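# Replace full sharps bin and stow it in tote

## Task

Take the full sharps bin out of its wall bracket, set the empty bin from the shelved bench into that bracket, and put the full bin into the tote on the cart. The cart and stool may be moved. Finish with the gripper released and the robot backed away, and the robot must be upright and not leaning at the end.

## Robot and tools

ROBOT. A Hello Robot Stretch 3 with one arm. It has a two-wheel base (0.33 m long, 0.34 m wide) that drives only forward/backward or turns in place; it cannot strafe. A mast carries a lift, and the telescoping arm sticks out to the robot's right side. To reach something farther forward or back, you drive the base. In-place turns pivot about the point midway between the drive wheels, 0.05 m behind the front edge. With the arm in and the wrist folded, a turn sweeps a 0.28 m radius circle; an unfolded level gripper reaches outside it.

FRAMES. Base frame: origin on the floor between the drive wheels, x forward, y left, z up. hand_pose is reported in this frame, at the closed-fingertip point. Odometry frame is the base frame at the start; heading is positive to the left, range -3.142 to 3.142.

execute_actions takes "actions", a list run in order. Each action may hold "robot" (a command, a stop, or a list of up to 8 queued commands), "steps" (1 to 450 control steps at 30 per second, default 1) and "until" (an early-exit condition, only together with steps). An action with only steps just waits. An empty list returns the current state and images. If any part is invalid or out of range, nothing in the call runs.

A command can contain:
- "base": exactly one of {"translate_m": d}, a relative drive in metres from wherever the base is when that command begins (+ forward, |d| <= 1), or {"rotate_rad": d}, a relative in-place turn in radians (+ counter-clockwise/left, |d| <= 3.2).
- "joints": absolute targets by name; unnamed joints keep their current target. lift_m 0 to 1.1 (arm height); arm_m 0 to 0.52 (extension); wrist_yaw_rad -1.345 to 4.42 (0 along the arm, positive toward the front, 3.0 folded over the base); wrist_pitch_rad -1.57 to 0.451 (0 level, negative tips fingertips down); wrist_roll_rad -2.911 to 2.911 (0 fingers side by side); gripper_m -0.089 to 0.179 (larger is wider; actual tip gap is about 0.007 m smaller when almost shut, 0.025 m smaller when fully open, zero below 0.007); head_pan_rad -3.953 to 1.73 (0 forward, + left, -1.57 looks along the arm); head_tilt_rad -1.53 to 0.419 (negative down).
- "contact_limits": {"arm_m": effort percent 1 to 100}, how hard the arm may push before contact_stop; lasts until arm_m is next commanded.
- In a queue, {"pause_s": s} waits up to 15 s. {"stop": true} brakes everything and clears the queue.
Motions run concurrently and keep going between calls; a new command overrides at once and discards the remainder of any older queue. Queued items advance only when the previous one ends "done" (or off_target for base or gripper).

Until: {"robot": {"status": "ended"}} fires when nothing is moving and no queue runs; use steps 450 with it. Other fields take [op, value] with =, !=, <, <=, >, >= (e.g. "lift_m": [">", 0.3]) or a status word. {"any": {"status": "ended"}} fires when any one motion finishes.

zoom_image: camera (head_camera, nav_camera or wrist_camera) and region [x0, y0, x1, y1] in that image's pixels, top-left origin, no larger than 504x504. head_camera and nav_camera move with head pan/tilt; wrist_camera rides on the gripper. Calibration lines give K and T_world_to_cam in the base frame.

finished_scene: pass the scene number once everything has stopped; the goal must still hold afterwards.

RESULT LINES. base_status shows progress as (done so far of goal). joint_goals and joint_status per joint; statuses: moving, done, off_target (resting short, may still push), contact_stop (lift or arm pushed firmly and went slack), time_out, stopped, not_commanded, torque_fault (wrist servo off about 10 s; joint limp, goals refused). measured_speeds from encoders. refusals, queue (idle/running/done/dropped/stopped) and queue_left. Lines starting refused:, dropped:, replaced: explain rejected or ended motions, indexing from 0. robot.on_its_own appears when the robot altered a goal, a joint is slack or off, a motor strains at rest, or base_tilt drifted 3 degrees or more. motor_effort is in percent with peak in brackets; readings carry fixed offsets and noise. lidar_m: 12 distances in 30-degree sectors, first straight ahead, counter-clockwise (4th left, 7th behind, 10th right), at 0.17 m height, blind to clear objects. wrist_depth_mm and head_depth_mm are 7x7 median depth grids. base_odometry counts wheel turns, so slip looks like travel.

SPEED. Full base speed (0.30 m/s, 1.9 rad/s) only with lift_m under 0.30, arm_m under 0.03 and wrist_yaw_rad over 2.54; otherwise 0.10 m/s and 0.63 rad/s.

GRIPPING. Close to a gripper_m below the object's width; lower squeezes harder, but too hard triggers a stall guard that weakens grip. Release by opening at least 0.02 past the touch value. Neither the reading nor "done" proves something is held; check cameras.

CAUTIONS. Fold or unfold the wrist only with lift_m 0.32 to 0.95, pitch -0.4 and roll near 0; after folding, lift may go down to 0.25. If yaw is below -0.4, keep pitch at -0.5 or lower. The robot can tip if the arm presses on something rigid with the gripper above about 0.45 m, if you push again after a contact_stop, if you drive while holding or hooking something fixed, or if the base snags (worst backing up). If tilt appears, reverse the last move in small steps, free the gripper, and lower lift to about 0.2 if still leaning. Avoid drops, slams and hard pushes. A disturbance may nudge loose objects occasionally. Before finishing, open the gripper, back away, and wait until all motion has ended.

Each tool is called after "Emit:" by a JSON object that holds its "name" and its "arguments".

## Session

Emit:
{"name": "execute_actions", "arguments": {"actions": []}}

Scene clock: 0.00 s.
robot.base_odometry: x=+0.000 y=+0.000 heading=+0.000 (m, m, rad; robot's odometry frame)
robot.turned_by_wheels: +0.000 (rad since the last result)
robot.turned_by_imu: +0.000 (rad since the last result)
robot.base_tilt: forward=-0.6 right=+1.6 (deg)
robot.lidar_m: 1.01 1.00 1.10 1.41 1.51 1.71 2.16 2.14 2.12 2.65 2.63 1.25
robot.head_depth_mm: 1819 1909 1921 1908 1879 1851 1140 / 1733 1839 1826 1801 1798 1109 1091 / 1661 1392 1391 1397 1364 1098 1044 / 1599 1343 1335 1647 1325 1091 1009 / 1317 1296 1284 1590 1579 1109 977 / 1268 1245 1236 1530 1546 1112 933 / 1213 1201 1193 1482 1485 1121 900
robot.base_status: not_commanded
robot.joint_positions: lift_m=+0.310 arm_m=-0.001 wrist_yaw_rad=+2.895 wrist_pitch_rad=-0.351 wrist_roll_rad=-0.011 gripper_m=+0.037 head_pan_rad=-0.005 head_tilt_rad=-0.011
robot.joint_goals: lift_m=+0.310 arm_m=-0.001 wrist_yaw_rad=+2.895 wrist_pitch_rad=-0.351 wrist_roll_rad=-0.011 gripper_m=+0.037 head_pan_rad=-0.005 head_tilt_rad=-0.011
robot.joint_status: lift_m=not_commanded arm_m=not_commanded wrist_yaw_rad=not_commanded wrist_pitch_rad=not_commanded wrist_roll_rad=not_commanded gripper_m=not_commanded head_pan_rad=not_commanded head_tilt_rad=not_commanded
robot.measured_speeds: translate_m=+0.000 rotate_rad=+0.000 lift_m=+0.000 arm_m=+0.000 wrist_yaw_rad=+0.000 wrist_pitch_rad=+0.000 wrist_roll_rad=+0.000 head_pan_rad=+0.000 head_tilt_rad=+0.000
robot: refusals=0 queue=idle queue_left=0
robot.motor_effort: left_wheel=+1 right_wheel=+0 lift_m=+41 arm_m=+0 wrist_yaw_rad=+0 wrist_pitch_rad=+6 wrist_roll_rad=+0 gripper_m=+0 head_pan_rad=+0 head_tilt_rad=+1 (%)
robot.hand_pose: x=+0.0355 y=+0.0809 z=+0.3380 quat_wxyz=(+0.208, +0.702, +0.038, +0.680) (m; robot's base frame)
robot.wrist_depth_mm: - - - - - 916 765 / - - - - - 912 774 / - - - - - - 825 / 743 790 791 809 823 844 819 / 611 - 642 650 671 650 674 / 518 - 522 536 548 566 568 / 453 - - 476 478 486 489
pictures: head_camera (sideways: a quarter turn clockwise sets it upright), nav_camera (sideways: a quarter turn counterclockwise sets it upright), wrist_camera
Images, in order (width x height): head_camera 896x504, nav_camera 672x504, wrist_camera 644x364.

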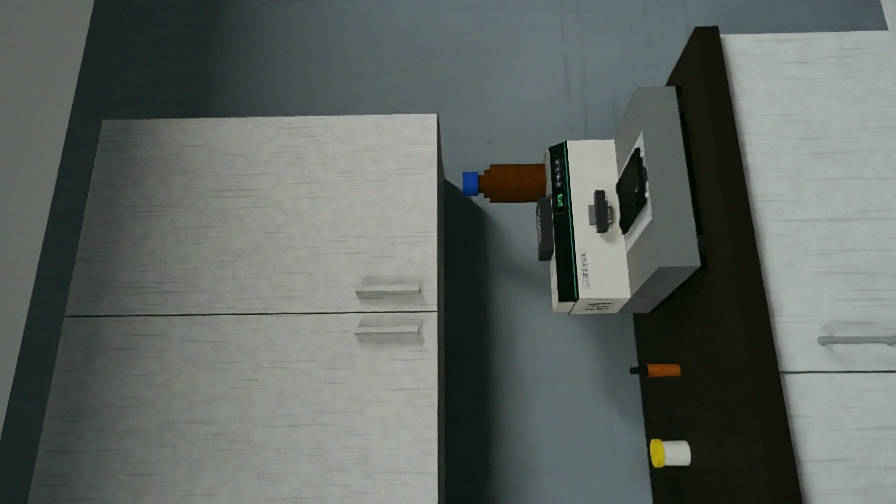

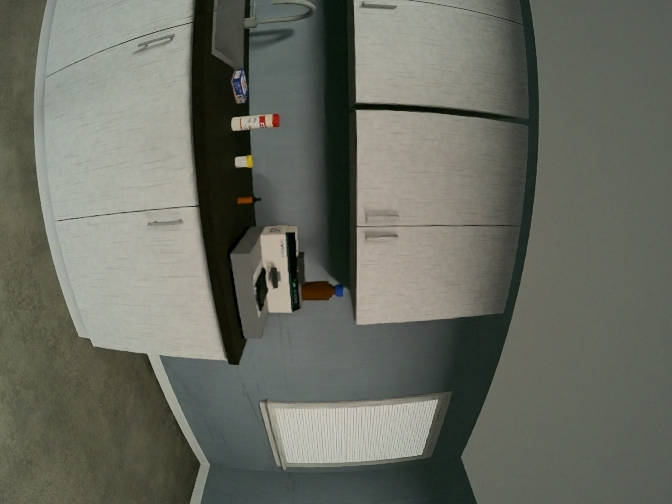

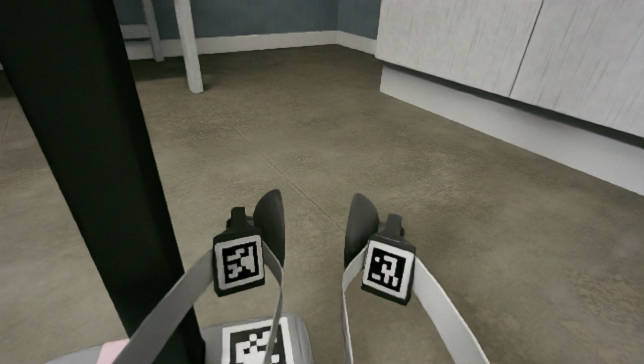

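Emit:
{"name": "execute_actions", "arguments": {"actions": [{"robot":{"joints":{"head_pan_rad":1.5,"head_tilt_rad":-0.4}},"steps":450,"until":{"robot":{"status":"ended"}}}]}}

Emit:
{"name": "execute_actions", "arguments": {"actions": [{"robot":{"joints":{"head_pan_rad":-1.5,"head_tilt_rad":-0.4}},"steps":450,"until":{"robot":{"status":"ended"}}}]}}

Emit:
{"name": "execute_actions", "arguments": {"actions": [{"robot":{"joints":{"head_pan_rad":-3.1,"head_tilt_rad":-0.4}},"steps":450,"until":{"robot":{"status":"ended"}}}]}}

Scene clock: 1.90 s.
robot.base_odometry: x=+0.000 y=+0.000 heading=+0.000 (m, m, rad; robot's odometry frame)
robot.turned_by_wheels: +0.000 (rad since the last result)
robot.turned_by_imu: +0.000 (rad since the last result)
robot.base_tilt: forward=-0.6 right=+1.6 (deg)
robot.lidar_m: 1.01 1.01 1.10 1.41 1.51 1.71 2.16 2.14 2.12 2.66 2.63 1.25
robot.head_depth_mm: 2051 2134 2241 2368 2102 1612 1427 / 2198 2343 2547 2682 2430 1817 1428 / 2138 2241 2385 2591 2420 1785 1436 / 1996 2131 2301 2428 2464 1805 1435 / 1909 2035 2172 2313 2335 1751 1442 / 1847 1947 2055 1533 2262 1817 1446 / 1740 1870 1951 1498 2206 1827 1444
robot.base_status: not_commanded
robot.joint_positions: lift_m=+0.310 arm_m=-0.001 wrist_yaw_rad=+2.895 wrist_pitch_rad=-0.351 wrist_roll_rad=-0.011 gripper_m=+0.037 head_pan_rad=+1.493 head_tilt_rad=-0.395
robot.joint_goals: lift_m=+0.310 arm_m=-0.001 wrist_yaw_rad=+2.895 wrist_pitch_rad=-0.351 wrist_roll_rad=-0.011 gripper_m=+0.037 head_pan_rad=+1.500 head_tilt_rad=-0.400
robot.joint_status: lift_m=not_commanded arm_m=not_commanded wrist_yaw_rad=not_commanded wrist_pitch_rad=not_commanded wrist_roll_rad=not_commanded gripper_m=not_commanded head_pan_rad=done head_tilt_rad=done
robot.measured_speeds: translate_m=+0.000 rotate_rad=+0.000 lift_m=+0.000 arm_m=+0.000 wrist_yaw_rad=+0.000 wrist_pitch_rad=+0.000 wrist_roll_rad=+0.000 head_pan_rad=+0.000 head_tilt_rad=+0.000
robot: refusals=0 queue=done queue_left=0
robot.motor_effort: left_wheel=+2(1) right_wheel=-1(0) lift_m=+41(39) arm_m=+0(2) wrist_yaw_rad=+1(0) wrist_pitch_rad=+6(6) wrist_roll_rad=+0(0) gripper_m=+0(1) head_pan_rad=+3(36) head_tilt_rad=-1(18) (%)
robot.hand_pose: x=+0.0355 y=+0.0809 z=+0.3380 quat_wxyz=(+0.208, +0.702, +0.038, +0.680) (m; robot's base frame)
robot.wrist_depth_mm: - - - - - 905 774 / - - - - - 955 773 / - - - - - - 825 / 755 767 813 840 805 861 826 / 621 - 649 652 664 664 675 / 520 - 524 547 541 551 574 / 460 - - 479 473 479 480
pictures: head_camera (sideways: a quarter turn clockwise sets it upright), nav_camera (sideways: a quarter turn counterclockwise sets it upright), wrist_camera
camera_calibration (this result's frames):
head_camera: T_world_to_cam=[[-0.0438387, -0.343974, -0.937955, 1.24156], [-0.998789, 0.0360798, 0.0334505, -0.0334496], [0.0223351, 0.938286, -0.345139, 0.410403], [0, 0, 0, 1]] pos_world=[0.011853, 0.0431973, 1.30729]
nav_camera: T_world_to_cam=[[0.0604248, 0.353766, 0.93338, -1.17042], [0.996211, -0.0799731, -0.0341812, 0.087405], [0.0625531, 0.931909, -0.357258, 0.426565], [0, 0, 0, 1]] pos_world=[-0.0430344, 0.0235258, 1.24783]
wrist_camera: T_world_to_cam=[[0.972343, -0.229484, 0.0434352, -0.0334585], [-0.0846845, -0.519721, -0.850128, 0.360706], [0.217665, 0.822938, -0.524781, 0.269404], [0, 0, 0, 1]] pos_world=[0.00443943, -0.0419144, 0.449478]
Images, in order (width x height): head_camera 896x504, nav_camera 672x504, wrist_camera 644x364.

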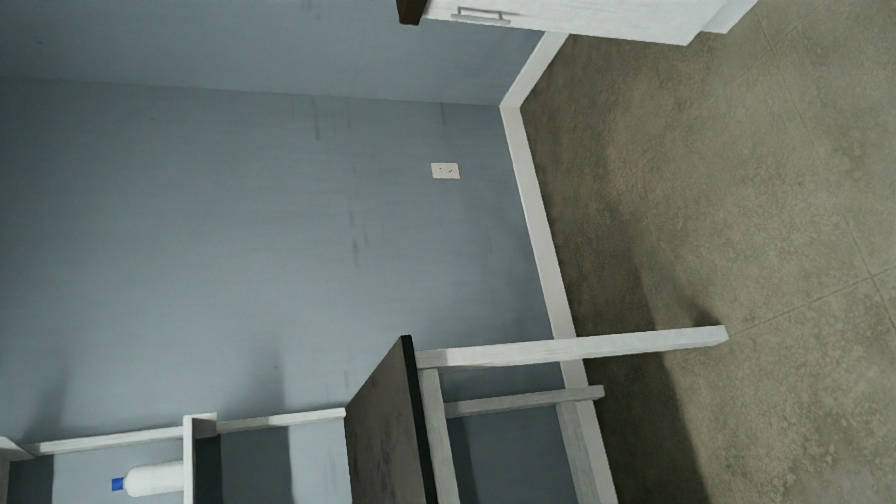

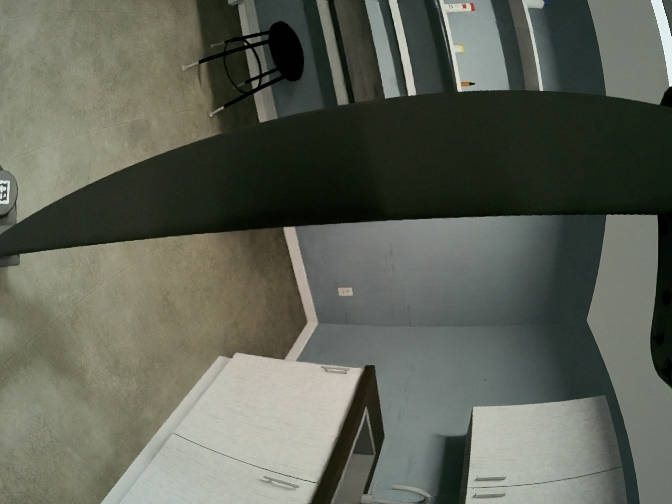

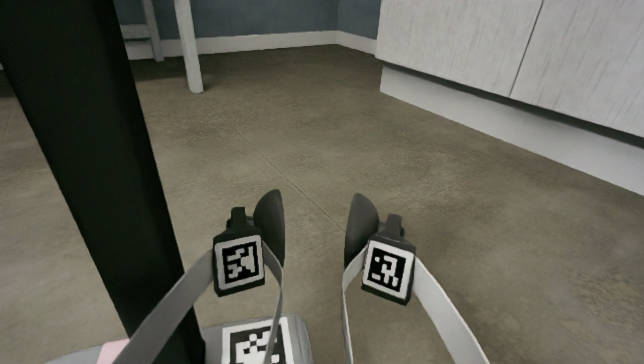

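Scene clock: 3.77 s.
robot.base_odometry: x=+0.000 y=+0.000 heading=+0.000 (m, m, rad; robot's odometry frame)
robot.turned_by_wheels: +0.000 (rad since the last result)
robot.turned_by_imu: +0.000 (rad since the last result)
robot.base_tilt: forward=-0.6 right=+1.5 (deg)
robot.lidar_m: 1.01 1.01 1.10 1.42 1.51 1.70 2.16 2.14 2.12 2.65 2.63 1.25
robot.head_depth_mm: 2531 2726 2962 3169 2390 1789 1427 / 2505 2670 2863 3031 2411 1779 1436 / 2413 2576 2751 2992 2423 1790 1447 / 2399 2514 2690 2882 2435 1805 1451 / 2303 2425 2595 2801 2443 1819 1438 / 2246 2357 2513 2750 2470 1841 1454 / 2176 2325 2441 2629 2493 1832 1455
robot.base_status: not_commanded
robot.joint_positions: lift_m=+0.310 arm_m=-0.001 wrist_yaw_rad=+2.895 wrist_pitch_rad=-0.351 wrist_roll_rad=-0.011 gripper_m=+0.037 head_pan_rad=-1.493 head_tilt_rad=-0.395
robot.joint_goals: lift_m=+0.310 arm_m=-0.001 wrist_yaw_rad=+2.895 wrist_pitch_rad=-0.351 wrist_roll_rad=-0.011 gripper_m=+0.037 head_pan_rad=-1.500 head_tilt_rad=-0.400
robot.joint_status: lift_m=not_commanded arm_m=not_commanded wrist_yaw_rad=not_commanded wrist_pitch_rad=not_commanded wrist_roll_rad=not_commanded gripper_m=not_commanded head_pan_rad=done head_tilt_rad=done
robot.measured_speeds: translate_m=+0.000 rotate_rad=+0.000 lift_m=+0.000 arm_m=+0.000 wrist_yaw_rad=+0.000 wrist_pitch_rad=+0.000 wrist_roll_rad=+0.000 head_pan_rad=+0.000 head_tilt_rad=+0.000
robot: refusals=0 queue=done queue_left=0
robot.motor_effort: left_wheel=+2(2) right_wheel=+0(1) lift_m=+41(40) arm_m=+0(0) wrist_yaw_rad=+1(0) wrist_pitch_rad=+6(6) wrist_roll_rad=+0(0) gripper_m=-1(0) head_pan_rad=-2(37) head_tilt_rad=-2(1) (%)
robot.hand_pose: x=+0.0355 y=+0.0809 z=+0.3380 quat_wxyz=(+0.208, +0.702, +0.038, +0.680) (m; robot's base frame)
robot.wrist_depth_mm: - - - - - 891 766 / - - - - - 953 781 / - - - - - - 832 / 753 790 806 818 840 835 810 / 626 - 660 650 677 667 690 / 536 - 521 553 550 562 576 / 450 - - 471 474 482 494
pictures: head_camera (sideways: a quarter turn clockwise sets it upright), nav_camera (sideways: a quarter turn counterclockwise sets it upright), wrist_camera
camera_calibration (this result's frames):
head_camera: T_world_to_cam=[[-0.0101775, 0.346832, -0.937872, 1.24125], [0.992258, 0.119598, 0.0334606, -0.0456081], [0.123773, -0.930271, -0.345364, 0.410077], [0, 0, 0, 1]] pos_world=[0.00713146, -0.0435678, 1.30728]
nav_camera: T_world_to_cam=[[-0.00468504, -0.359082, 0.933294, -1.16991], [-0.996534, -0.0758373, -0.0341807, 0.0995601], [0.0830522, -0.93022, -0.357482, 0.426732], [0, 0, 0, 1]] pos_world=[0.058293, -0.0155897, 1.24782]
wrist_camera: T_world_to_cam=[[0.972343, -0.229484, 0.0434352, -0.0334585], [-0.0846845, -0.519721, -0.850129, 0.360706], [0.217665, 0.822938, -0.524781, 0.269404], [0, 0, 0, 1]] pos_world=[0.00443944, -0.0419144, 0.449478]
Images, in order (width x height): head_camera 896x504, nav_camera 672x504, wrist_camera 644x364.

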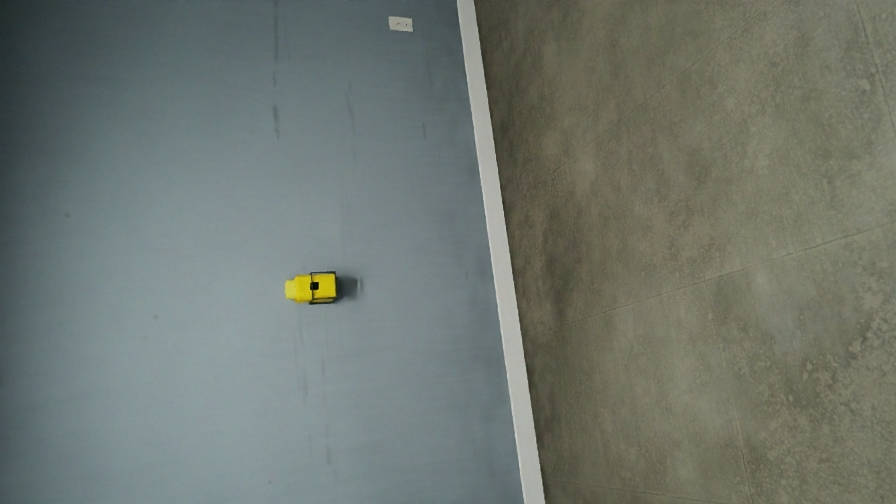

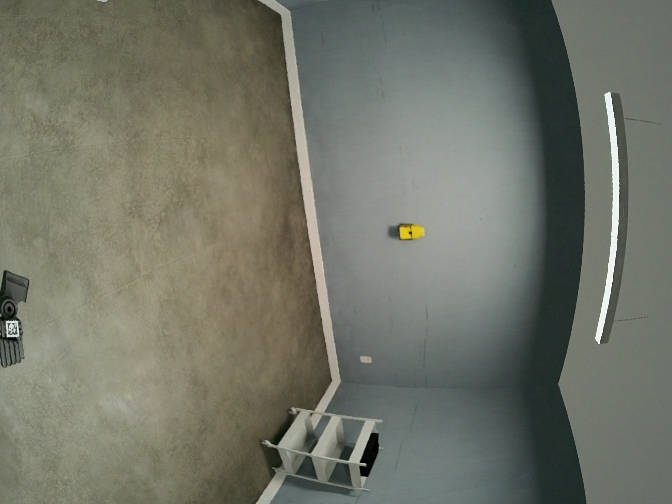

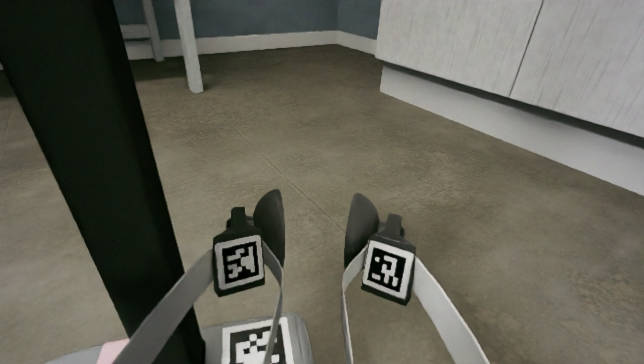

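Scene clock: 5.07 s.
robot.base_odometry: x=+0.000 y=+0.000 heading=+0.000 (m, m, rad; robot's odometry frame)
robot.turned_by_wheels: +0.000 (rad since the last result)
robot.turned_by_imu: +0.000 (rad since the last result)
robot.base_tilt: forward=-0.6 right=+1.6 (deg)
robot.lidar_m: 1.01 1.00 1.10 1.41 1.51 1.71 2.16 2.14 2.11 2.65 2.63 1.24
robot.head_depth_mm: 2091 2260 2420 2625 2402 1798 1428 / 2016 2154 2316 2528 2423 1789 1426 / 1981 2093 2249 2428 2426 1801 1438 / 1941 2077 2232 2345 2470 1806 1440 / 1893 2008 2130 2299 2359 1796 1440 / 1838 1939 2074 2216 2314 1825 1447 / 1780 1883 1999 2153 2262 1825 1461
robot.base_status: not_commanded
robot.joint_positions: lift_m=+0.310 arm_m=-0.001 wrist_yaw_rad=+2.895 wrist_pitch_rad=-0.351 wrist_roll_rad=-0.011 gripper_m=+0.037 head_pan_rad=-3.093 head_tilt_rad=-0.395
robot.joint_goals: lift_m=+0.310 arm_m=-0.001 wrist_yaw_rad=+2.895 wrist_pitch_rad=-0.351 wrist_roll_rad=-0.011 gripper_m=+0.037 head_pan_rad=-3.100 head_tilt_rad=-0.400
robot.joint_status: lift_m=not_commanded arm_m=not_commanded wrist_yaw_rad=not_commanded wrist_pitch_rad=not_commanded wrist_roll_rad=not_commanded gripper_m=not_commanded head_pan_rad=done head_tilt_rad=done
robot.measured_speeds: translate_m=+0.000 rotate_rad=+0.000 lift_m=+0.000 arm_m=+0.000 wrist_yaw_rad=+0.000 wrist_pitch_rad=+0.000 wrist_roll_rad=+0.000 head_pan_rad=+0.000 head_tilt_rad=+0.000
robot: refusals=0 queue=done queue_left=0
robot.motor_effort: left_wheel=+2(1) right_wheel=+0(0) lift_m=+40(41) arm_m=+0(1) wrist_yaw_rad=+1(1) wrist_pitch_rad=+6(6) wrist_roll_rad=+0(0) gripper_m=+0(0) head_pan_rad=-3(35) head_tilt_rad=-1(1) (%)
robot.hand_pose: x=+0.0355 y=+0.0809 z=+0.3380 quat_wxyz=(+0.208, +0.702, +0.038, +0.680) (m; robot's base frame)
robot.wrist_depth_mm: - - - - - 906 759 / - - - - - 937 788 / - - - - - - 861 / 775 814 820 833 861 832 832 / 623 - 649 662 671 682 669 / 521 - 522 533 544 558 570 / 449 - - 478 476 475 480
pictures: head_camera (sideways: a quarter turn clockwise sets it upright), nav_camera (sideways: a quarter turn counterclockwise sets it upright), wrist_camera
camera_calibration (this result's frames):
head_camera: T_world_to_cam=[[0.347014, 0.0000464087, -0.93786, 1.23905], [0.0905695, -0.995328, 0.0334621, -0.0401097], [-0.933476, -0.0965533, -0.345397, 0.416569], [0, 0, 0, 1]] pos_world=[-0.0374795, 0.000241277, 1.30728]
nav_camera: T_world_to_cam=[[-0.358825, 0.0151675, 0.933282, -1.16774], [-0.0467026, 0.998324, -0.0341806, 0.093766], [-0.932236, -0.0558515, -0.357515, 0.432968], [0, 0, 0, 1]] pos_world=[-0.0110053, -0.0517153, 1.24782]
wrist_camera: T_world_to_cam=[[0.972343, -0.229484, 0.0434351, -0.0334585], [-0.0846846, -0.519721, -0.850129, 0.360706], [0.217665, 0.822938, -0.524781, 0.269404], [0, 0, 0, 1]] pos_world=[0.00443944, -0.0419144, 0.449478]
Images, in order (width x height): head_camera 896x504, nav_camera 672x504, wrist_camera 644x364.

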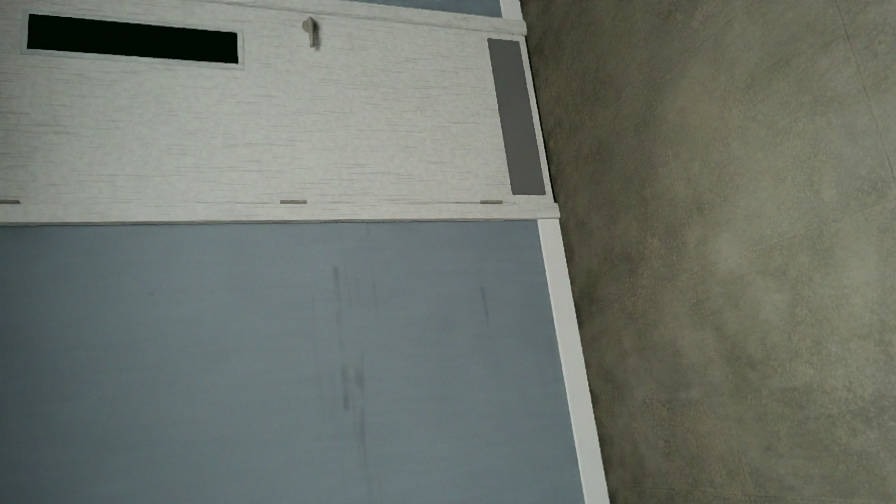

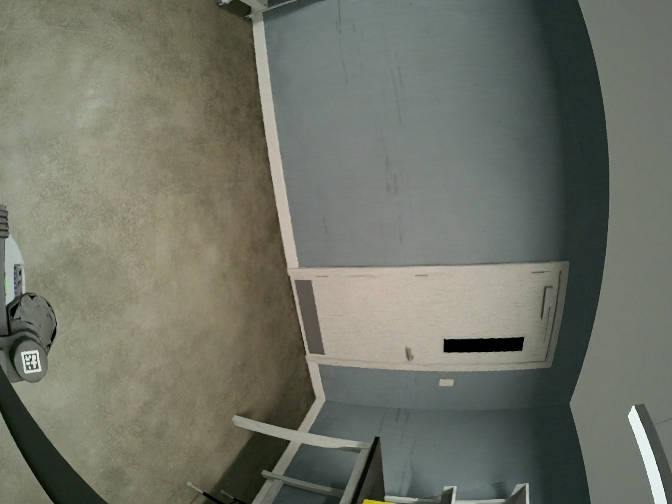

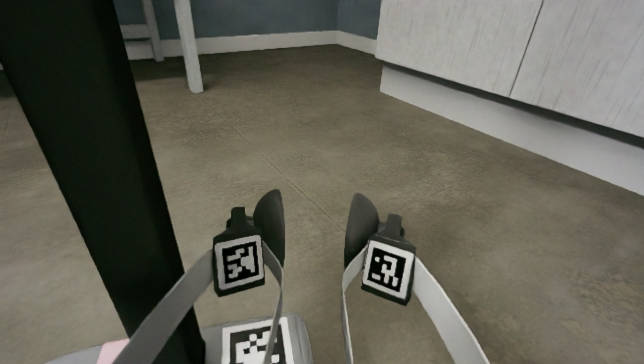

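Emit:
{"name": "execute_actions", "arguments": {"actions": [{"robot":{"joints":{"head_pan_rad":-3.95,"head_tilt_rad":-0.3}},"steps":450,"until":{"robot":{"status":"ended"}}}]}}

Scene clock: 6.80 s.
robot.base_odometry: x=+0.000 y=+0.000 heading=+0.000 (m, m, rad; robot's odometry frame)
robot.turned_by_wheels: +0.000 (rad since the last result)
robot.turned_by_imu: +0.000 (rad since the last result)
robot.base_tilt: forward=-0.6 right=+1.6 (deg)
robot.lidar_m: 1.01 1.00 1.10 1.41 1.51 1.71 2.16 2.14 2.11 2.65 2.63 1.25
robot.head_depth_mm: - - - - - - - / - - - - - - - / 1900 2035 2149 1814 2033 1922 1549 / 1999 2145 2243 1620 2490 2004 1557 / 2103 2253 2393 1871 2656 2023 1552 / 2238 2366 2517 2626 2602 1939 1572 / 2363 2516 2662 2846 2878 2042 1571
robot.base_status: not_commanded
robot.joint_positions: lift_m=+0.310 arm_m=-0.001 wrist_yaw_rad=+2.895 wrist_pitch_rad=-0.351 wrist_roll_rad=-0.011 gripper_m=+0.037 head_pan_rad=-3.943 head_tilt_rad=-0.310
robot.joint_goals: lift_m=+0.310 arm_m=-0.001 wrist_yaw_rad=+2.895 wrist_pitch_rad=-0.351 wrist_roll_rad=-0.011 gripper_m=+0.037 head_pan_rad=-3.950 head_tilt_rad=-0.300
robot.joint_status: lift_m=not_commanded arm_m=not_commanded wrist_yaw_rad=not_commanded wrist_pitch_rad=not_commanded wrist_roll_rad=not_commanded gripper_m=not_commanded head_pan_rad=done head_tilt_rad=done
robot.measured_speeds: translate_m=+0.000 rotate_rad=+0.000 lift_m=+0.000 arm_m=+0.000 wrist_yaw_rad=+0.000 wrist_pitch_rad=+0.000 wrist_roll_rad=+0.000 head_pan_rad=+0.000 head_tilt_rad=+0.000
robot: refusals=0 queue=done queue_left=0
robot.motor_effort: left_wheel=+1(2) right_wheel=+0(0) lift_m=+40(41) arm_m=+0(0) wrist_yaw_rad=+0(0) wrist_pitch_rad=+6(6) wrist_roll_rad=+0(0) gripper_m=-1(1) head_pan_rad=-3(35) head_tilt_rad=+4(11) (%)
robot.hand_pose: x=+0.0355 y=+0.0809 z=+0.3380 quat_wxyz=(+0.208, +0.702, +0.038, +0.680) (m; robot's base frame)
robot.wrist_depth_mm: - - - - - 934 753 / - - - - - 991 783 / - - - - - - 832 / 748 782 801 811 832 828 818 / 619 - 652 661 667 684 669 / 527 - 510 533 548 556 568 / 467 - - 469 474 483 487
pictures: head_camera (sideways: a quarter turn clockwise sets it upright), nav_camera (sideways: a quarter turn counterclockwise sets it upright), wrist_camera
camera_calibration (this result's frames):
head_camera: T_world_to_cam=[[0.172785, -0.202597, -0.963898, 1.27412], [-0.686124, -0.726875, 0.029786, -0.0305895], [-0.706668, 0.656207, -0.2646, 0.31003], [0, 0, 0, 1]] pos_world=[-0.0220493, 0.0324547, 1.31107]
nav_camera: T_world_to_cam=[[-0.169393, 0.221762, 0.960275, -1.20414], [0.717173, 0.696053, -0.0342338, 0.0891795], [-0.675994, 0.682885, -0.276948, 0.326551], [0, 0, 0, 1]] pos_world=[-0.0471832, -0.0180384, 1.24979]
wrist_camera: T_world_to_cam=[[0.972343, -0.229484, 0.0434351, -0.0334584], [-0.0846845, -0.519721, -0.850128, 0.360706], [0.217665, 0.822938, -0.524781, 0.269404], [0, 0, 0, 1]] pos_world=[0.00443941, -0.0419144, 0.449478]
Images, in order (width x height): head_camera 896x504, nav_camera 672x504, wrist_camera 644x364.

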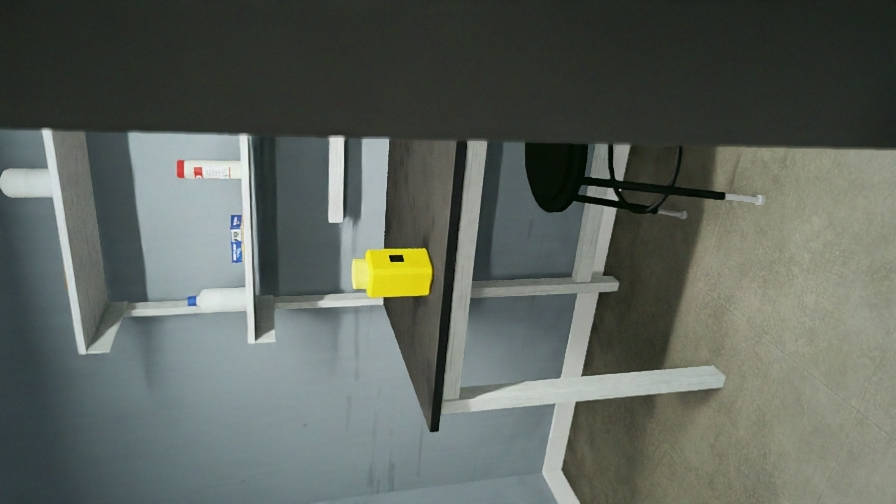

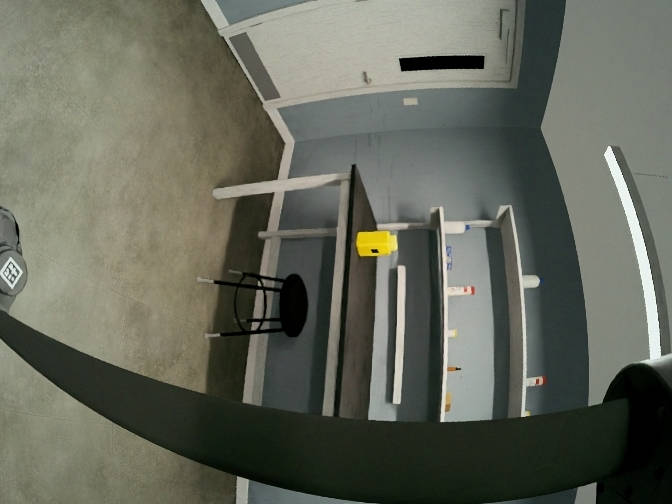

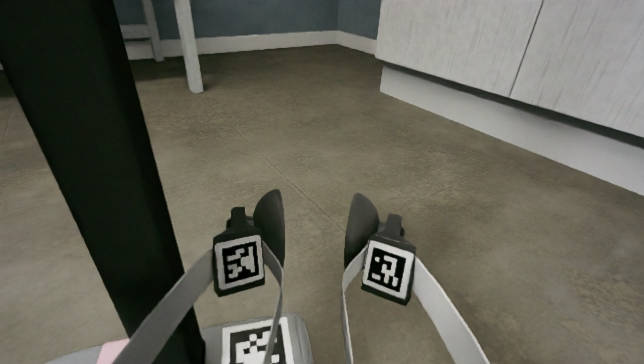

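Emit:
{"name": "zoom_image", "arguments": {"camera": "head_camera", "region": [320, 200, 500, 340]}}

Region (320, 200, 500, 340) of head_camera's 896x504 image, scaled by 2.800, with more detail than that image has.

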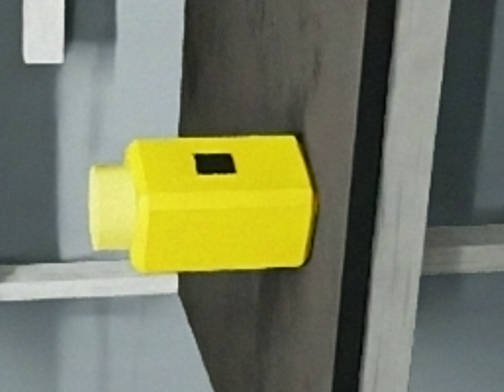

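Emit:
{"name": "execute_actions", "arguments": {"actions": [{"robot":[{"joints":{"lift_m":0.28,"head_pan_rad":0,"head_tilt_rad":-0.3}},{"base":{"rotate_rad":-1.447}},{"base":{"translate_m":1.0}}],"steps":450,"until":{"robot":{"status":"ended"}}}]}}

Scene clock: 18.97 s.
robot.base_odometry: x=+0.124 y=-0.992 heading=-1.447 (m, m, rad; robot's odometry frame)
robot.turned_by_wheels: -1.447 (rad since the last result)
robot.turned_by_imu: -1.470 (rad since the last result)
robot.base_tilt: forward=-0.5 right=+1.5 (deg)
robot.lidar_m: 1.67 1.67 1.96 1.85 1.36 1.46 2.41 2.45 2.18 1.91 1.49 1.91
robot.head_depth_mm: 1590 1680 1752 1892 2001 1994 1540 / 1546 1629 1729 1841 1925 1979 1553 / 1524 1599 1683 1771 1867 1945 1545 / 1496 1555 1654 1704 1818 1914 1565 / 1462 1529 1606 1695 1789 1878 1570 / 1425 1499 1574 1640 1744 1819 1565 / 1394 1455 1520 1608 1695 1789 1571
robot.base_status: done (translate_m +1.0000 of +1.0000)
robot.joint_positions: lift_m=+0.280 arm_m=-0.001 wrist_yaw_rad=+2.895 wrist_pitch_rad=-0.352 wrist_roll_rad=-0.011 gripper_m=+0.037 head_pan_rad=-0.007 head_tilt_rad=-0.309
robot.joint_goals: lift_m=+0.280 arm_m=-0.001 wrist_yaw_rad=+2.895 wrist_pitch_rad=-0.352 wrist_roll_rad=-0.011 gripper_m=+0.037 head_pan_rad=+0.000 head_tilt_rad=-0.300
robot.joint_status: lift_m=done arm_m=not_commanded wrist_yaw_rad=not_commanded wrist_pitch_rad=not_commanded wrist_roll_rad=not_commanded gripper_m=not_commanded head_pan_rad=done head_tilt_rad=done
robot.measured_speeds: translate_m=+0.000 rotate_rad=+0.000 lift_m=+0.000 arm_m=+0.000 wrist_yaw_rad=+0.000 wrist_pitch_rad=+0.000 wrist_roll_rad=+0.000 head_pan_rad=+0.000 head_tilt_rad=+0.000
robot: refusals=0 queue=done queue_left=0
robot.motor_effort: left_wheel=+4(10) right_wheel=-5(11) lift_m=+27(42) arm_m=+0(1) wrist_yaw_rad=+0(1) wrist_pitch_rad=+6(6) wrist_roll_rad=+0(1) gripper_m=-1(0) head_pan_rad=+3(38) head_tilt_rad=+4(3) (%)
robot.hand_pose: x=+0.0355 y=+0.0808 z=+0.3083 quat_wxyz=(+0.209, +0.702, +0.038, +0.680) (m; robot's base frame)
robot.wrist_depth_mm: - - - - - - - / - - - - - - - / 923 935 - - - - - / 717 731 743 770 775 777 793 / 563 - 602 622 629 630 640 / 493 - - 506 514 521 540 / 437 - - 438 441 442 450
pictures: head_camera (sideways: a quarter turn clockwise sets it upright), nav_camera (sideways: a quarter turn counterclockwise sets it upright), wrist_camera
camera_calibration (this result's frames):
head_camera: T_world_to_cam=[[-0.264494, 0.0187129, -0.964206, 1.27719], [-0.0377272, 0.998846, 0.0297343, -0.0344775], [0.963649, 0.0442413, -0.263483, 0.298387], [0, 0, 0, 1]] pos_world=[0.0489682, -0.00266333, 1.31112]
nav_camera: T_world_to_cam=[[0.275792, -0.0345633, 0.960596, -1.20727], [-0.0060136, -0.999396, -0.0342329, 0.0935897], [0.961199, 0.00366451, -0.275833, 0.315113], [0, 0, 0, 1]] pos_world=[0.0306331, 0.0506511, 1.24982]
wrist_camera: T_world_to_cam=[[0.972349, -0.229461, 0.0434267, -0.0321677], [-0.0848023, -0.520188, -0.849831, 0.335309], [0.217593, 0.82265, -0.525263, 0.254023], [0, 0, 0, 1]] pos_world=[0.00443956, -0.0419293, 0.419782]
Images, in order (width x height): head_camera 896x504, nav_camera 672x504, wrist_camera 644x364.

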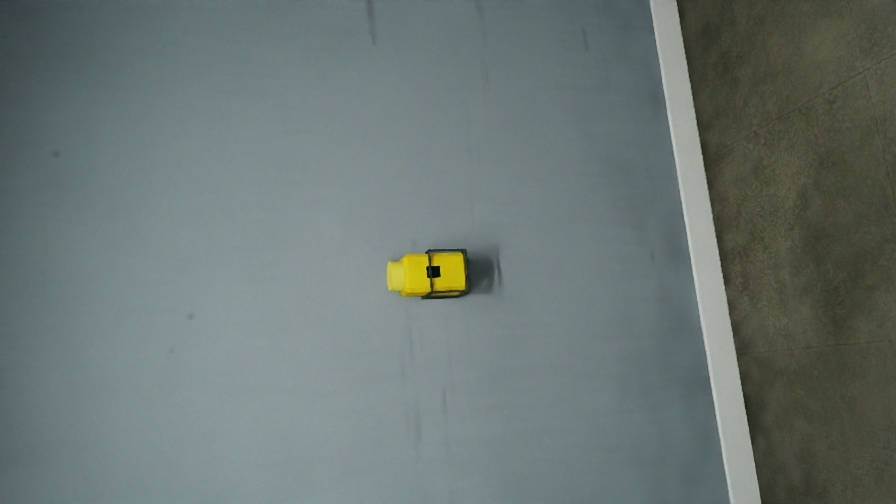

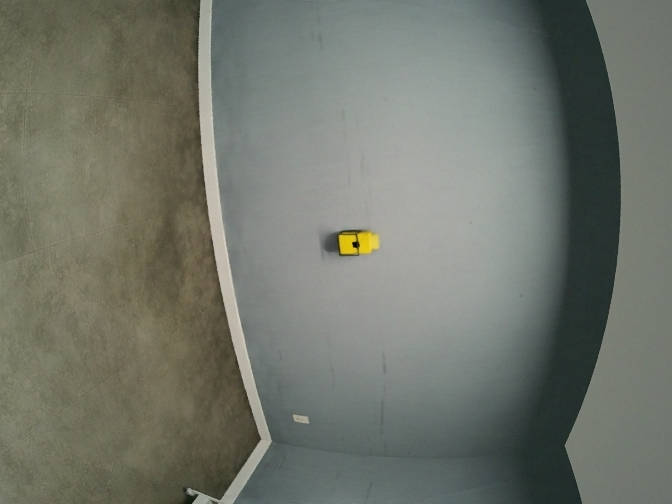

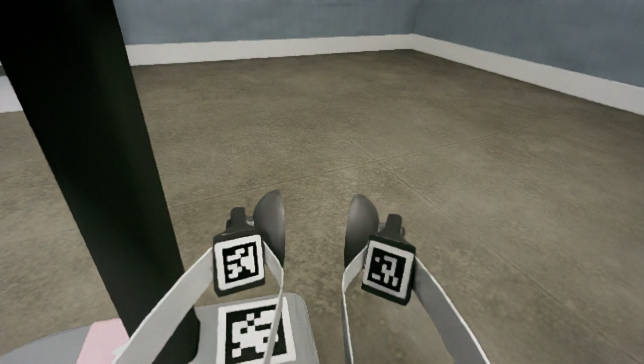

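Emit:
{"name": "zoom_image", "arguments": {"camera": "head_camera", "region": [370, 225, 520, 325]}}

Region (370, 225, 520, 325) of head_camera's 896x504 image, scaled by 3.360, with more detail than that image has.

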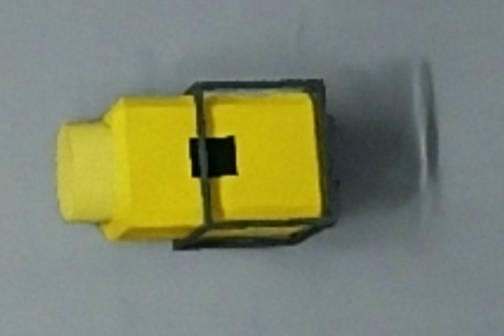

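Emit:
{"name": "execute_actions", "arguments": {"actions": [{"robot":[{"base":{"translate_m":1.0}},{"base":{"rotate_rad":1.786},"joints":{"head_pan_rad":-1.57,"head_tilt_rad":-0.55}},{"joints":{"lift_m":0.85,"wrist_pitch_rad":-0.4}},{"joints":{"wrist_yaw_rad":0,"gripper_m":0.17}},{"joints":{"wrist_pitch_rad":0,"wrist_roll_rad":0}}],"steps":450,"until":{"robot":{"status":"ended"}}},{"steps":300,"until":{"robot":{"status":"ended"}}}]}}

Scene clock: 38.97 s.
robot.base_odometry: x=+0.247 y=-1.985 heading=+0.339 (m, m, rad; robot's odometry frame)
robot.turned_by_wheels: +1.786 (rad since the last result)
robot.turned_by_imu: +1.808 (rad since the last result)
robot.base_tilt: forward=-0.6 right=+1.6 (deg)
robot.lidar_m: 2.08 1.90 2.04 3.30 2.43 1.30 1.25 1.03 0.74 0.70 0.73 0.97
robot.head_depth_mm: 569 618 685 756 852 980 1092 / 567 619 682 758 855 966 1109 / 568 620 682 652 706 944 - / 571 620 683 737 851 977 1135 / 568 620 683 761 840 993 1144 / 570 623 683 760 856 974 1136 / 570 620 683 758 853 975 1146
robot.base_status: done (rotate_rad +1.7858 of +1.7860)
robot.joint_positions: lift_m=+0.850 arm_m=-0.001 wrist_yaw_rad=+0.003 wrist_pitch_rad=-0.026 wrist_roll_rad=-0.007 gripper_m=+0.170 head_pan_rad=-1.563 head_tilt_rad=-0.544
robot.joint_goals: lift_m=+0.850 arm_m=-0.001 wrist_yaw_rad=+0.000 wrist_pitch_rad=+0.000 wrist_roll_rad=+0.000 gripper_m=+0.170 head_pan_rad=-1.570 head_tilt_rad=-0.550
robot.joint_status: lift_m=done arm_m=not_commanded wrist_yaw_rad=done wrist_pitch_rad=done wrist_roll_rad=done gripper_m=done head_pan_rad=done head_tilt_rad=done
robot.measured_speeds: translate_m=+0.000 rotate_rad=+0.000 lift_m=+0.000 arm_m=+0.000 wrist_yaw_rad=+0.000 wrist_pitch_rad=+0.000 wrist_roll_rad=+0.000 head_pan_rad=+0.000 head_tilt_rad=+0.000
robot: refusals=0 queue=done queue_left=0
robot.motor_effort: left_wheel=-1(11) right_wheel=+4(15) lift_m=+54(58) arm_m=-1(0) wrist_yaw_rad=-3(4) wrist_pitch_rad=+10(9) wrist_roll_rad=+3(3) gripper_m=+0(88) head_pan_rad=-2(36) head_tilt_rad=-2(17) (%)
robot.hand_pose: x=-0.0207 y=-0.3999 z=+0.9575 quat_wxyz=(+0.710, +0.011, -0.704, -0.008) (m; robot's base frame)
robot.wrist_depth_mm: 415 416 421 427 420 425 428 / 428 426 431 434 435 444 436 / 453 440 448 355 458 455 455 / 465 468 461 363 474 468 478 / 474 479 484 383 482 484 496 / - 500 491 510 514 509 510 / 519 515 531 521 533 538 536
pictures: head_camera (sideways: a quarter turn clockwise sets it upright), nav_camera (sideways: a quarter turn counterclockwise sets it upright), wrist_camera
camera_calibration (this result's frames):
head_camera: T_world_to_cam=[[0.0131508, 0.48176, -0.876204, 1.16065], [0.998249, 0.0442168, 0.0392941, -0.0532322], [0.0576733, -0.875187, -0.480335, 0.586117], [0, 0, 0, 1]] pos_world=[0.00407227, -0.0438375, 1.30059]
nav_camera: T_world_to_cam=[[-0.0288429, -0.492137, 0.87004, -1.08724], [-0.999439, -0.000641966, -0.0334958, 0.0986797], [0.0170431, -0.870518, -0.491842, 0.601974], [0, 0, 0, 1]] pos_world=[0.0570056, -0.0109788, 1.24532]
wrist_camera: T_world_to_cam=[[-0.999098, -0.00365989, 0.042299, -0.0654206], [-0.0420341, 0.225534, -0.973328, 1.04956], [-0.00597759, -0.974228, -0.225484, -0.00750997], [0, 0, 0, 1]] pos_world=[-0.0212893, -0.244266, 1.02264]
Images, in order (width x height): head_camera 896x504, nav_camera 672x504, wrist_camera 644x364.

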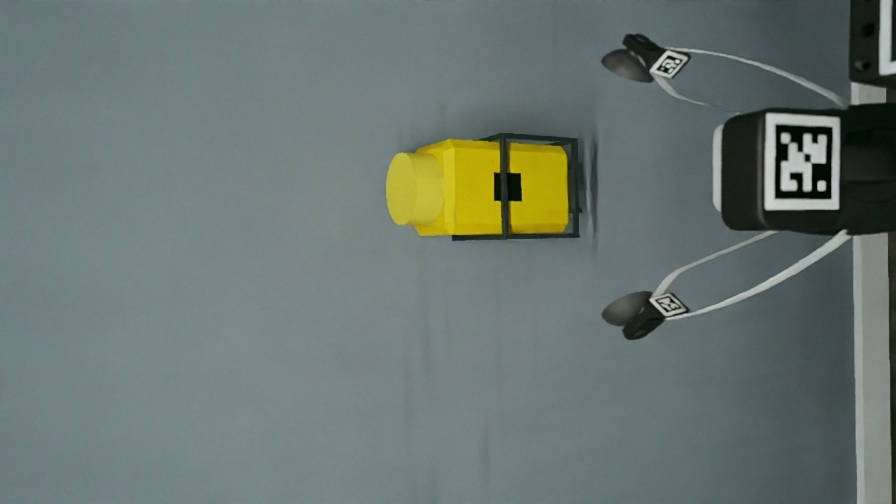

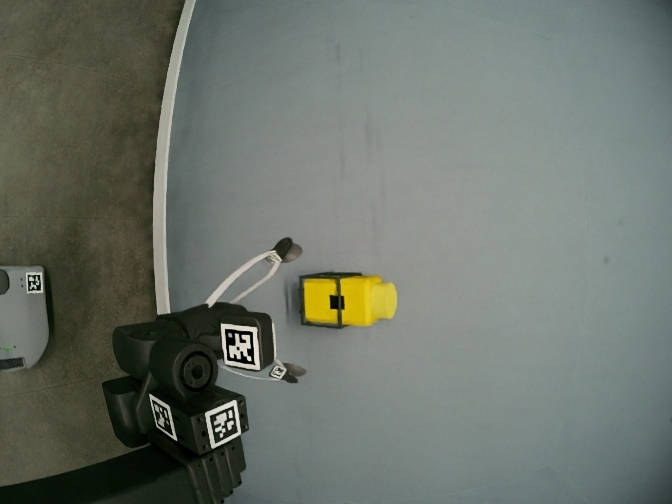

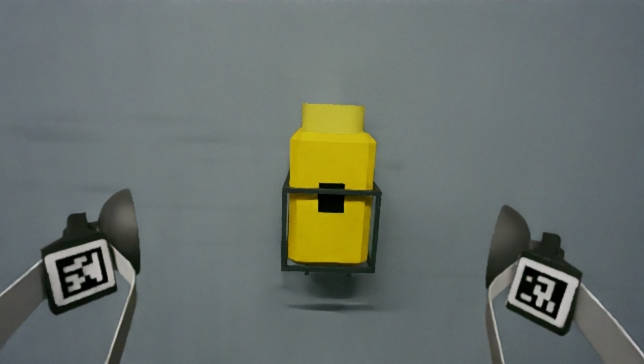

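Emit:
{"name": "execute_actions", "arguments": {"actions": [{"robot":{"base":{"translate_m":-0.014},"joints":{"arm_m":0.16,"lift_m":0.855,"wrist_pitch_rad":0.025}},"steps":450,"until":{"robot":{"status":"ended"}}}]}}

Scene clock: 43.13 s.
robot.base_odometry: x=+0.234 y=-1.989 heading=+0.339 (m, m, rad; robot's odometry frame)
robot.turned_by_wheels: +0.000 (rad since the last result)
robot.turned_by_imu: -0.001 (rad since the last result)
robot.base_tilt: forward=-0.6 right=+1.6 (deg)
robot.lidar_m: 2.09 1.90 2.06 3.34 2.43 1.28 1.24 1.03 0.74 0.70 0.73 0.97
robot.head_depth_mm: 569 622 683 756 817 - 1159 / 569 619 682 759 - - 1134 / 569 621 683 663 - - 1130 / 569 622 684 727 854 975 1135 / 570 620 683 760 854 981 1146 / 569 622 684 758 855 978 1136 / 570 620 685 759 858 980 1147
robot.base_status: done (translate_m -0.0140 of -0.0140)
robot.joint_positions: lift_m=+0.855 arm_m=+0.160 wrist_yaw_rad=+0.002 wrist_pitch_rad=+0.000 wrist_roll_rad=-0.007 gripper_m=+0.170 head_pan_rad=-1.563 head_tilt_rad=-0.544
robot.joint_goals: lift_m=+0.855 arm_m=+0.160 wrist_yaw_rad=+0.000 wrist_pitch_rad=+0.025 wrist_roll_rad=+0.000 gripper_m=+0.170 head_pan_rad=-1.570 head_tilt_rad=-0.550
robot.joint_status: lift_m=done arm_m=done wrist_yaw_rad=done wrist_pitch_rad=done wrist_roll_rad=done gripper_m=done head_pan_rad=done head_tilt_rad=done
robot.measured_speeds: translate_m=+0.000 rotate_rad=+0.000 lift_m=+0.000 arm_m=+0.000 wrist_yaw_rad=+0.000 wrist_pitch_rad=+0.000 wrist_roll_rad=+0.000 head_pan_rad=+0.000 head_tilt_rad=+0.000
robot: refusals=0 queue=done queue_left=0
robot.motor_effort: left_wheel=-1(4) right_wheel=+4(5) lift_m=+55(57) arm_m=+3(6) wrist_yaw_rad=-1(3) wrist_pitch_rad=+9(11) wrist_roll_rad=+3(3) gripper_m=-1(0) head_pan_rad=-2(3) head_tilt_rad=-2(2) (%)
robot.hand_pose: x=-0.0210 y=-0.5609 z=+0.9692 quat_wxyz=(+0.710, +0.001, -0.705, +0.000) (m; robot's base frame)
robot.wrist_depth_mm: 272 275 279 278 278 281 284 / 281 284 287 287 288 287 293 / 291 291 293 215 300 301 303 / 302 300 303 208 309 309 311 / 308 313 313 209 317 320 324 / - 326 320 218 327 330 336 / 335 334 330 225 341 344 349
pictures: head_camera (sideways: a quarter turn clockwise sets it upright), nav_camera (sideways: a quarter turn counterclockwise sets it upright), wrist_camera
camera_calibration (this result's frames):
head_camera: T_world_to_cam=[[0.0131711, 0.48176, -0.876204, 1.16065], [0.998251, 0.0441746, 0.0392941, -0.0532322], [0.0576363, -0.875189, -0.480335, 0.586118], [0, 0, 0, 1]] pos_world=[0.00407042, -0.0438374, 1.30059]
nav_camera: T_world_to_cam=[[-0.0288637, -0.492136, 0.87004, -1.08724], [-0.999439, -0.000599784, -0.0334958, 0.0986797], [0.0170063, -0.870518, -0.491842, 0.601974], [0, 0, 0, 1]] pos_world=[0.0570051, -0.0109809, 1.24532]
wrist_camera: T_world_to_cam=[[-0.999139, -0.00131861, 0.0414712, -0.0647036], [-0.0408967, 0.200015, -0.978939, 1.08839], [-0.00700404, -0.979792, -0.199897, -0.189694], [0, 0, 0, 1]] pos_world=[-0.0214649, -0.403641, 1.03023]
Images, in order (width x height): head_camera 896x504, nav_camera 672x504, wrist_camera 644x364.

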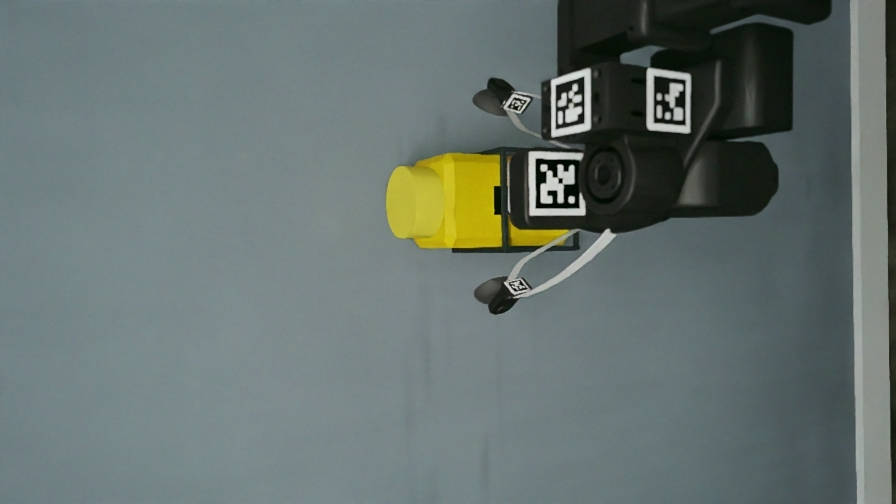

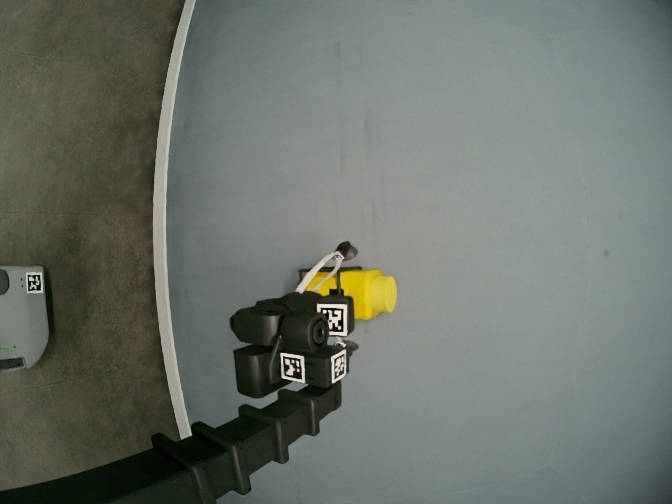

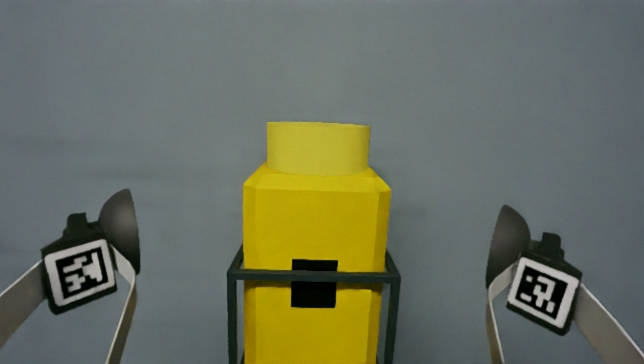

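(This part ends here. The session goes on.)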